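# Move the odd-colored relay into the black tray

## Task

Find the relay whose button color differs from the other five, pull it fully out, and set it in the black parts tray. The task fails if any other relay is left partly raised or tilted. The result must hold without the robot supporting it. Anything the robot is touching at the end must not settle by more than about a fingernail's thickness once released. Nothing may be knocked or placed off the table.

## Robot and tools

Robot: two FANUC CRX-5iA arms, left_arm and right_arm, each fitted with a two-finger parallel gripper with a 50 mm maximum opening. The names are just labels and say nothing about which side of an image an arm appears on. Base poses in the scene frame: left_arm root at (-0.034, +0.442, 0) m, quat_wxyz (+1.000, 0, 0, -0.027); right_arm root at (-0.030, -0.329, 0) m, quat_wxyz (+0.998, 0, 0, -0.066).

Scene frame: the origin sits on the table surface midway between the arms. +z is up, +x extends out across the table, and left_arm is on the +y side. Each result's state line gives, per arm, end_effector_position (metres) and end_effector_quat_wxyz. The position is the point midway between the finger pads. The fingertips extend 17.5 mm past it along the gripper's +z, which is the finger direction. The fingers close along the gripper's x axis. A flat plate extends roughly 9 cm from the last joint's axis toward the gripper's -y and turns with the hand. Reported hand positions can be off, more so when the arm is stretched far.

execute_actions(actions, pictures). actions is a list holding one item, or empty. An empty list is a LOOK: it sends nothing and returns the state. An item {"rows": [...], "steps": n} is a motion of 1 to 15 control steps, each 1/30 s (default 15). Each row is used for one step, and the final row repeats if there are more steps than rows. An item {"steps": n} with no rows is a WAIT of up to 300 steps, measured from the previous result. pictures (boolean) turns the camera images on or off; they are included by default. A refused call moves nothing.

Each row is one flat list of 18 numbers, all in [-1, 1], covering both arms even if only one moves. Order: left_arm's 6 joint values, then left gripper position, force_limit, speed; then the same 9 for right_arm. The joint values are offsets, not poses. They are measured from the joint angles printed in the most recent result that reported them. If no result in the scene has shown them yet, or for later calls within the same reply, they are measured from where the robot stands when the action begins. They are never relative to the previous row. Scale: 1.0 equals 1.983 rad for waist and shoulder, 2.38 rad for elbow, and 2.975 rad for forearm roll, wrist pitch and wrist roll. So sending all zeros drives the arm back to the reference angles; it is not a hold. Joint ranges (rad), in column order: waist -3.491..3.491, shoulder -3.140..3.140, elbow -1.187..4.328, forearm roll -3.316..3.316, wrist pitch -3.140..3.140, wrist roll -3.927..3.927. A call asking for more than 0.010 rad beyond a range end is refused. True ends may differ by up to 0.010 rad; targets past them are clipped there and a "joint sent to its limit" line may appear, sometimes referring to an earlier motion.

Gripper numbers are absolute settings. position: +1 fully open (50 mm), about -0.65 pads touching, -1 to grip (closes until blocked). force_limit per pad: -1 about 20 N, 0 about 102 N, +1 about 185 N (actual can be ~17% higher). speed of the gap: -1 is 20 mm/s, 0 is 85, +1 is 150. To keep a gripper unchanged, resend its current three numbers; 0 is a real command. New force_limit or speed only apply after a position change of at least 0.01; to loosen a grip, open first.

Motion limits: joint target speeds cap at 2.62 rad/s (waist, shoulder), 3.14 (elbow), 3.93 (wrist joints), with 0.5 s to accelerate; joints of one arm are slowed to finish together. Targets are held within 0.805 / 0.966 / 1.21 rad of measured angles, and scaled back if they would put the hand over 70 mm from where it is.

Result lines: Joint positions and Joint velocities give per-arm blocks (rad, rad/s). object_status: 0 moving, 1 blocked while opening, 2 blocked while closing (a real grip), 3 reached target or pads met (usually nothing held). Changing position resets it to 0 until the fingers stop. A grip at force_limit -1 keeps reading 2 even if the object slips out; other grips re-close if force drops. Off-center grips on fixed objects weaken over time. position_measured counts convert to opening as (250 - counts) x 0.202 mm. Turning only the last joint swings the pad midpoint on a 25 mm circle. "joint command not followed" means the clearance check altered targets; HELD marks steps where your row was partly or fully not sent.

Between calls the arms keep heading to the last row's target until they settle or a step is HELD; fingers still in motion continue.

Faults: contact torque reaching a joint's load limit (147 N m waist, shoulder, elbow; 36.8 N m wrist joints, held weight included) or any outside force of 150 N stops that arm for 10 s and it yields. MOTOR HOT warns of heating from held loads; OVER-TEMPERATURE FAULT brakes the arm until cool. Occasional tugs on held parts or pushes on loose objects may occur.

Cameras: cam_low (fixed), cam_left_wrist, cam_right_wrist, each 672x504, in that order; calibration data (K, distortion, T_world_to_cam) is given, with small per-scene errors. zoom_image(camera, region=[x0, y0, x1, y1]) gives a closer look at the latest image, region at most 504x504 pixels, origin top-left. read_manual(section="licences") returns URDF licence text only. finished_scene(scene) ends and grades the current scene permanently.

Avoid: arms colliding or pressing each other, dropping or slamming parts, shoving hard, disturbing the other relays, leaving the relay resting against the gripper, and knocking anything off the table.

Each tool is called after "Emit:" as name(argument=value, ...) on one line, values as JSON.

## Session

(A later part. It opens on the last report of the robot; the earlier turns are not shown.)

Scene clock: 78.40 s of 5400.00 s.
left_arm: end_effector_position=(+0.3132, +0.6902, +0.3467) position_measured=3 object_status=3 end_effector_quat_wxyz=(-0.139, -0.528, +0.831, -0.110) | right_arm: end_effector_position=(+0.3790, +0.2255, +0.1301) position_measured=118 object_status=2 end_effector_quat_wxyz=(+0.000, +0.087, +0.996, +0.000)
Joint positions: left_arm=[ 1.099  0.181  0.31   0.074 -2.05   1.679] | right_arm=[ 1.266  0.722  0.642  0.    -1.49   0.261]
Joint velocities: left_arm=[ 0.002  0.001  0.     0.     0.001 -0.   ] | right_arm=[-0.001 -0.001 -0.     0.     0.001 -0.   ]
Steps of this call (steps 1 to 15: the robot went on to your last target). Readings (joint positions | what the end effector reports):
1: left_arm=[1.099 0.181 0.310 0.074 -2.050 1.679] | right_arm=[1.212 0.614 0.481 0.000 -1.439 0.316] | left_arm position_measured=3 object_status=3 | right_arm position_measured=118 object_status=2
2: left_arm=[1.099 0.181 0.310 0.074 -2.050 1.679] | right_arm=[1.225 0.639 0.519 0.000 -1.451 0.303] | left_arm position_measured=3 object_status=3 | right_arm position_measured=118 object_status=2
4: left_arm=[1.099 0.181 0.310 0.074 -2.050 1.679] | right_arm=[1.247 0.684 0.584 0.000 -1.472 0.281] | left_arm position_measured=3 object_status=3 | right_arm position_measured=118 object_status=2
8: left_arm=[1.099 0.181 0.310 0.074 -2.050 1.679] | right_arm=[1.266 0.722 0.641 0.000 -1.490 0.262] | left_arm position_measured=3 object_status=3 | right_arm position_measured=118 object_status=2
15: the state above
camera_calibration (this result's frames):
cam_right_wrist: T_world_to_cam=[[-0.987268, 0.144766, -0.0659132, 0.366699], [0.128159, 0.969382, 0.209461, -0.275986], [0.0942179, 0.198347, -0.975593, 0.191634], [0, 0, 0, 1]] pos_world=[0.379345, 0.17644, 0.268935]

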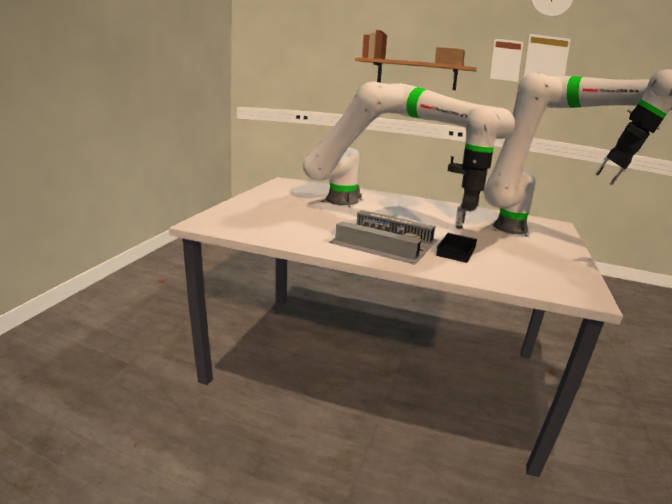

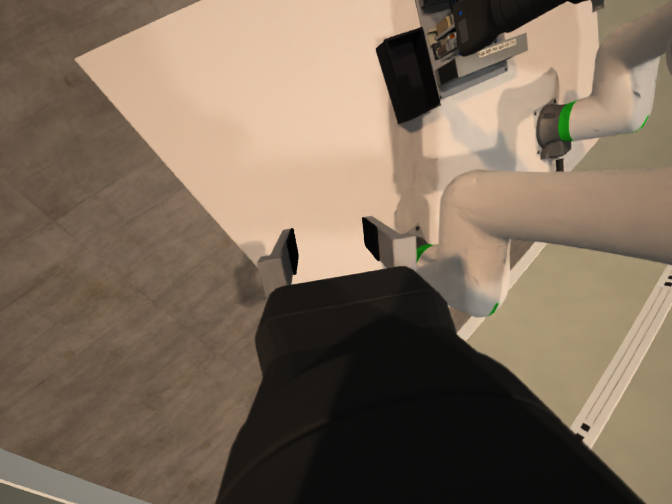

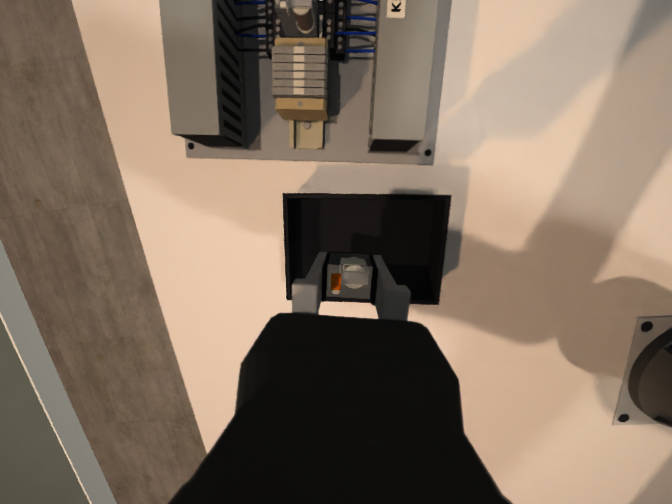

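Emit:
execute_actions(actions=[{"rows":[[0,0,0,0,0,0,1,0,0,0,0.0208,-0.0557,0,0.0585,0,-1,-0.3,-0.8]],"steps":15}], pictures=false)

Emit:
execute_actions(actions=[{"rows":[[0,0,0,0,0,0,1,0,0,0,0,0,0,0,0,0.7,-0.3,0]],"steps":8}])

Emit:
execute_actions(actions=[{"rows":[[0,0,0,0,0,0,1,0,0,0,-0.0208,0.0557,0,-0.0585,0,0.7,-0.3,0]],"steps":15}])

Scene clock: 84.00 s of 5400.00 s.
left_arm: end_effector_position=(+0.3132, +0.6902, +0.3467) position_measured=3 object_status=3 end_effector_quat_wxyz=(-0.139, -0.528, +0.831, -0.110) | right_arm: end_effector_position=(+0.3790, +0.2256, +0.0449) position_measured=118 object_status=2 end_effector_quat_wxyz=(+0.000, +0.087, +0.996, -0.000)
Joint positions: left_arm=[ 1.099  0.181  0.31   0.074 -2.05   1.679] | right_arm=[ 1.266  0.764  0.51   0.    -1.316  0.261]
Joint velocities: left_arm=[ 0.002 -0.    -0.    -0.001 -0.001 -0.   ] | right_arm=[ 0.001  0.001 -0.002  0.     0.002  0.   ]
Steps of this call (steps 1 to 15: the robot went on to your last target; steps 16 to 90: nothing new was sent; then 2.10 s passed at rest; steps 91 to 105: all 15 steps of this action). Readings (joint positions | what the end effector reports):
91: left_arm=[1.099 0.181 0.310 0.074 -2.050 1.679] | right_arm=[1.266 0.723 0.642 0.000 -1.490 0.261] | left_arm position_measured=3 object_status=3 | right_arm position_measured=118 object_status=2
92: left_arm=[1.099 0.181 0.310 0.074 -2.050 1.679] | right_arm=[1.266 0.723 0.639 0.001 -1.485 0.261] | left_arm position_measured=3 object_status=3 | right_arm position_measured=118 object_status=2
94: left_arm=[1.099 0.181 0.310 0.074 -2.050 1.679] | right_arm=[1.266 0.732 0.611 0.001 -1.449 0.261] | left_arm position_measured=3 object_status=3 | right_arm position_measured=118 object_status=2
98: left_arm=[1.099 0.181 0.310 0.074 -2.050 1.679] | right_arm=[1.266 0.760 0.523 0.000 -1.335 0.261] | left_arm position_measured=3 object_status=3 | right_arm position_measured=118 object_status=2
105: the state above

Scene clock: 84.27 s of 5400.00 s.
left_arm: end_effector_position=(+0.3132, +0.6902, +0.3467) position_measured=3 object_status=3 end_effector_quat_wxyz=(-0.139, -0.528, +0.831, -0.110) | right_arm: end_effector_position=(+0.3790, +0.2256, +0.0449) position_measured=48 object_status=0 end_effector_quat_wxyz=(+0.000, +0.087, +0.996, +0.000)
Joint positions: left_arm=[ 1.099  0.181  0.31   0.074 -2.05   1.679] | right_arm=[ 1.266  0.764  0.51   0.    -1.316  0.261]
Joint velocities: left_arm=[ 0.001 -0.    -0.001 -0.001 -0.    -0.   ] | right_arm=[ 0.    -0.001  0.001 -0.     0.001  0.   ]
Steps of this call (steps 1 to 8: all 8 steps of this action). Readings (joint positions | what the end effector reports):
1: left_arm=[1.099 0.181 0.310 0.074 -2.050 1.679] | right_arm=[1.266 0.764 0.510 0.000 -1.316 0.261] | left_arm position_measured=3 object_status=3 | right_arm position_measured=112 object_status=0
2: left_arm=[1.099 0.181 0.310 0.074 -2.050 1.679] | right_arm=[1.266 0.764 0.510 0.000 -1.316 0.261] | left_arm position_measured=3 object_status=3 | right_arm position_measured=98 object_status=0
4: left_arm=[1.099 0.181 0.310 0.074 -2.050 1.679] | right_arm=[1.266 0.764 0.510 0.000 -1.316 0.261] | left_arm position_measured=3 object_status=3 | right_arm position_measured=70 object_status=0
8: the state above
camera_calibration (this result's frames):
cam_left_wrist: T_world_to_cam=[[-0.504139, -0.751961, 0.424734, 0.521573], [-0.754624, 0.622723, 0.206782, -0.268376], [-0.419983, -0.216268, -0.881386, 0.741446], [0, 0, 0, 1]] pos_world=[0.371817, 0.719677, 0.487466]
cam_right_wrist: T_world_to_cam=[[-0.987296, 0.144589, -0.06589, 0.36108], [0.12799, 0.969405, 0.209457, -0.258192], [0.0941592, 0.198363, -0.975595, 0.108506], [0, 0, 0, 1]] pos_world=[0.379322, 0.176561, 0.18373]

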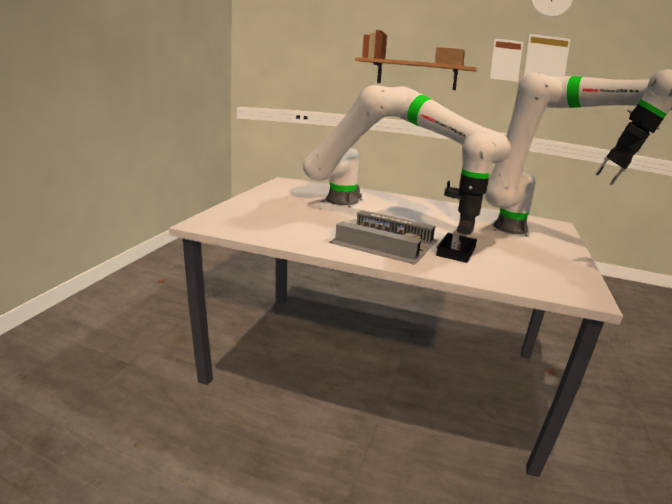

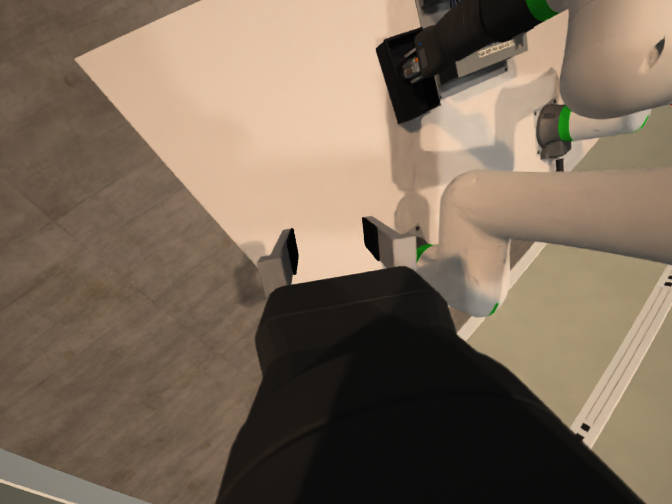

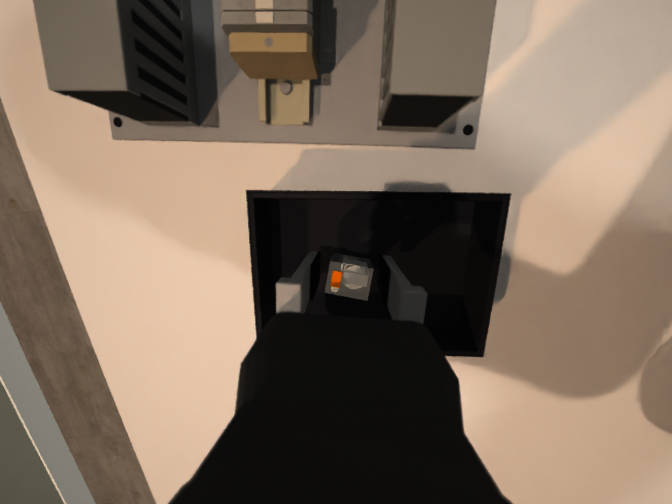

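Scene clock: 84.77 s of 5400.00 s.
left_arm: end_effector_position=(+0.3132, +0.6902, +0.3467) position_measured=3 object_status=3 end_effector_quat_wxyz=(-0.139, -0.528, +0.831, -0.110) | right_arm: end_effector_position=(+0.3789, +0.2255, +0.1301) position_measured=48 object_status=3 end_effector_quat_wxyz=(+0.000, +0.087, +0.996, +0.000)
Joint positions: left_arm=[ 1.099  0.181  0.31   0.074 -2.05   1.679] | right_arm=[ 1.266  0.722  0.642  0.    -1.49   0.261]
Joint velocities: left_arm=[-0.001 -0.     0.001 -0.001 -0.    -0.   ] | right_arm=[-0.001  0.001  0.002 -0.001 -0.     0.   ]
Steps of this call (steps 1 to 15: all 15 steps of this action). Readings (joint positions | what the end effector reports):
1: left_arm=[1.099 0.181 0.310 0.074 -2.050 1.679] | right_arm=[1.266 0.764 0.510 0.000 -1.316 0.261] | left_arm position_measured=3 object_status=3 | right_arm position_measured=48 object_status=0
2: left_arm=[1.099 0.181 0.310 0.074 -2.050 1.679] | right_arm=[1.266 0.763 0.513 0.000 -1.321 0.261] | left_arm position_measured=3 object_status=3 | right_arm position_measured=48 object_status=0
4: left_arm=[1.099 0.181 0.310 0.074 -2.050 1.679] | right_arm=[1.266 0.755 0.541 0.000 -1.357 0.261] | left_arm position_measured=3 object_status=3 | right_arm position_measured=48 object_status=0
8: left_arm=[1.099 0.181 0.310 0.074 -2.050 1.679] | right_arm=[1.266 0.726 0.628 0.001 -1.472 0.261] | left_arm position_measured=3 object_status=3 | right_arm position_measured=48 object_status=3
15: the state above
camera_calibration (this result's frames):
cam_right_wrist: T_world_to_cam=[[-0.987284, 0.144654, -0.0659202, 0.366662], [0.128046, 0.969393, 0.209481, -0.275987], [0.0942048, 0.198376, -0.975588, 0.191639], [0, 0, 0, 1]] pos_world=[0.379285, 0.176484, 0.268945]

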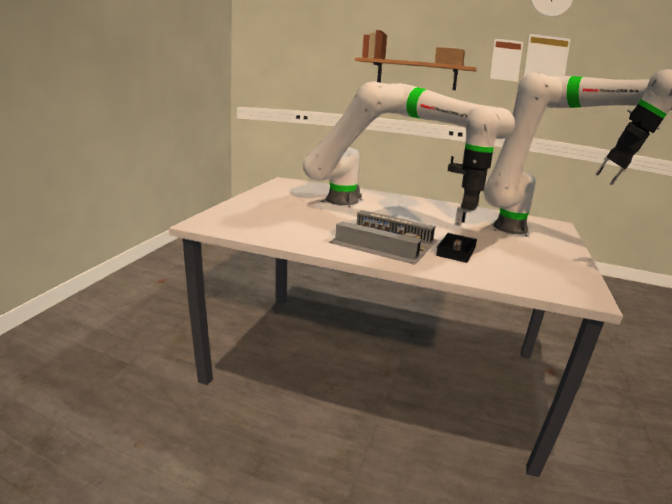

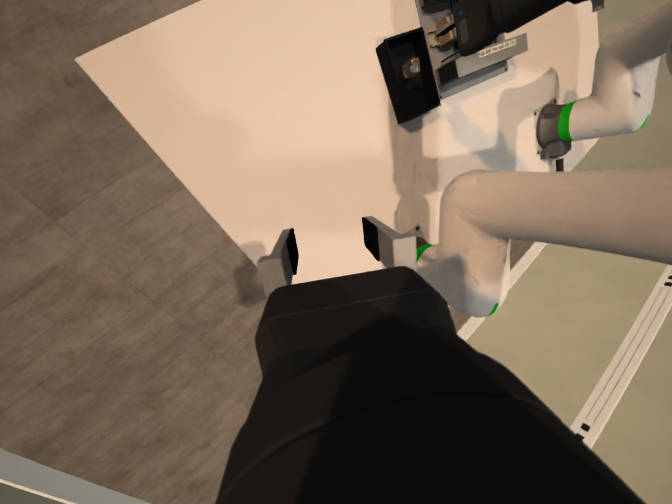

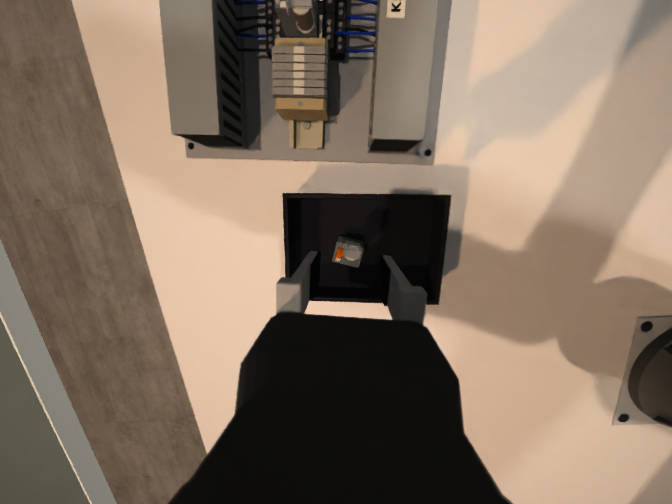

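Emit:
finished_scene(scene=1)

The scene is finished: the task was done.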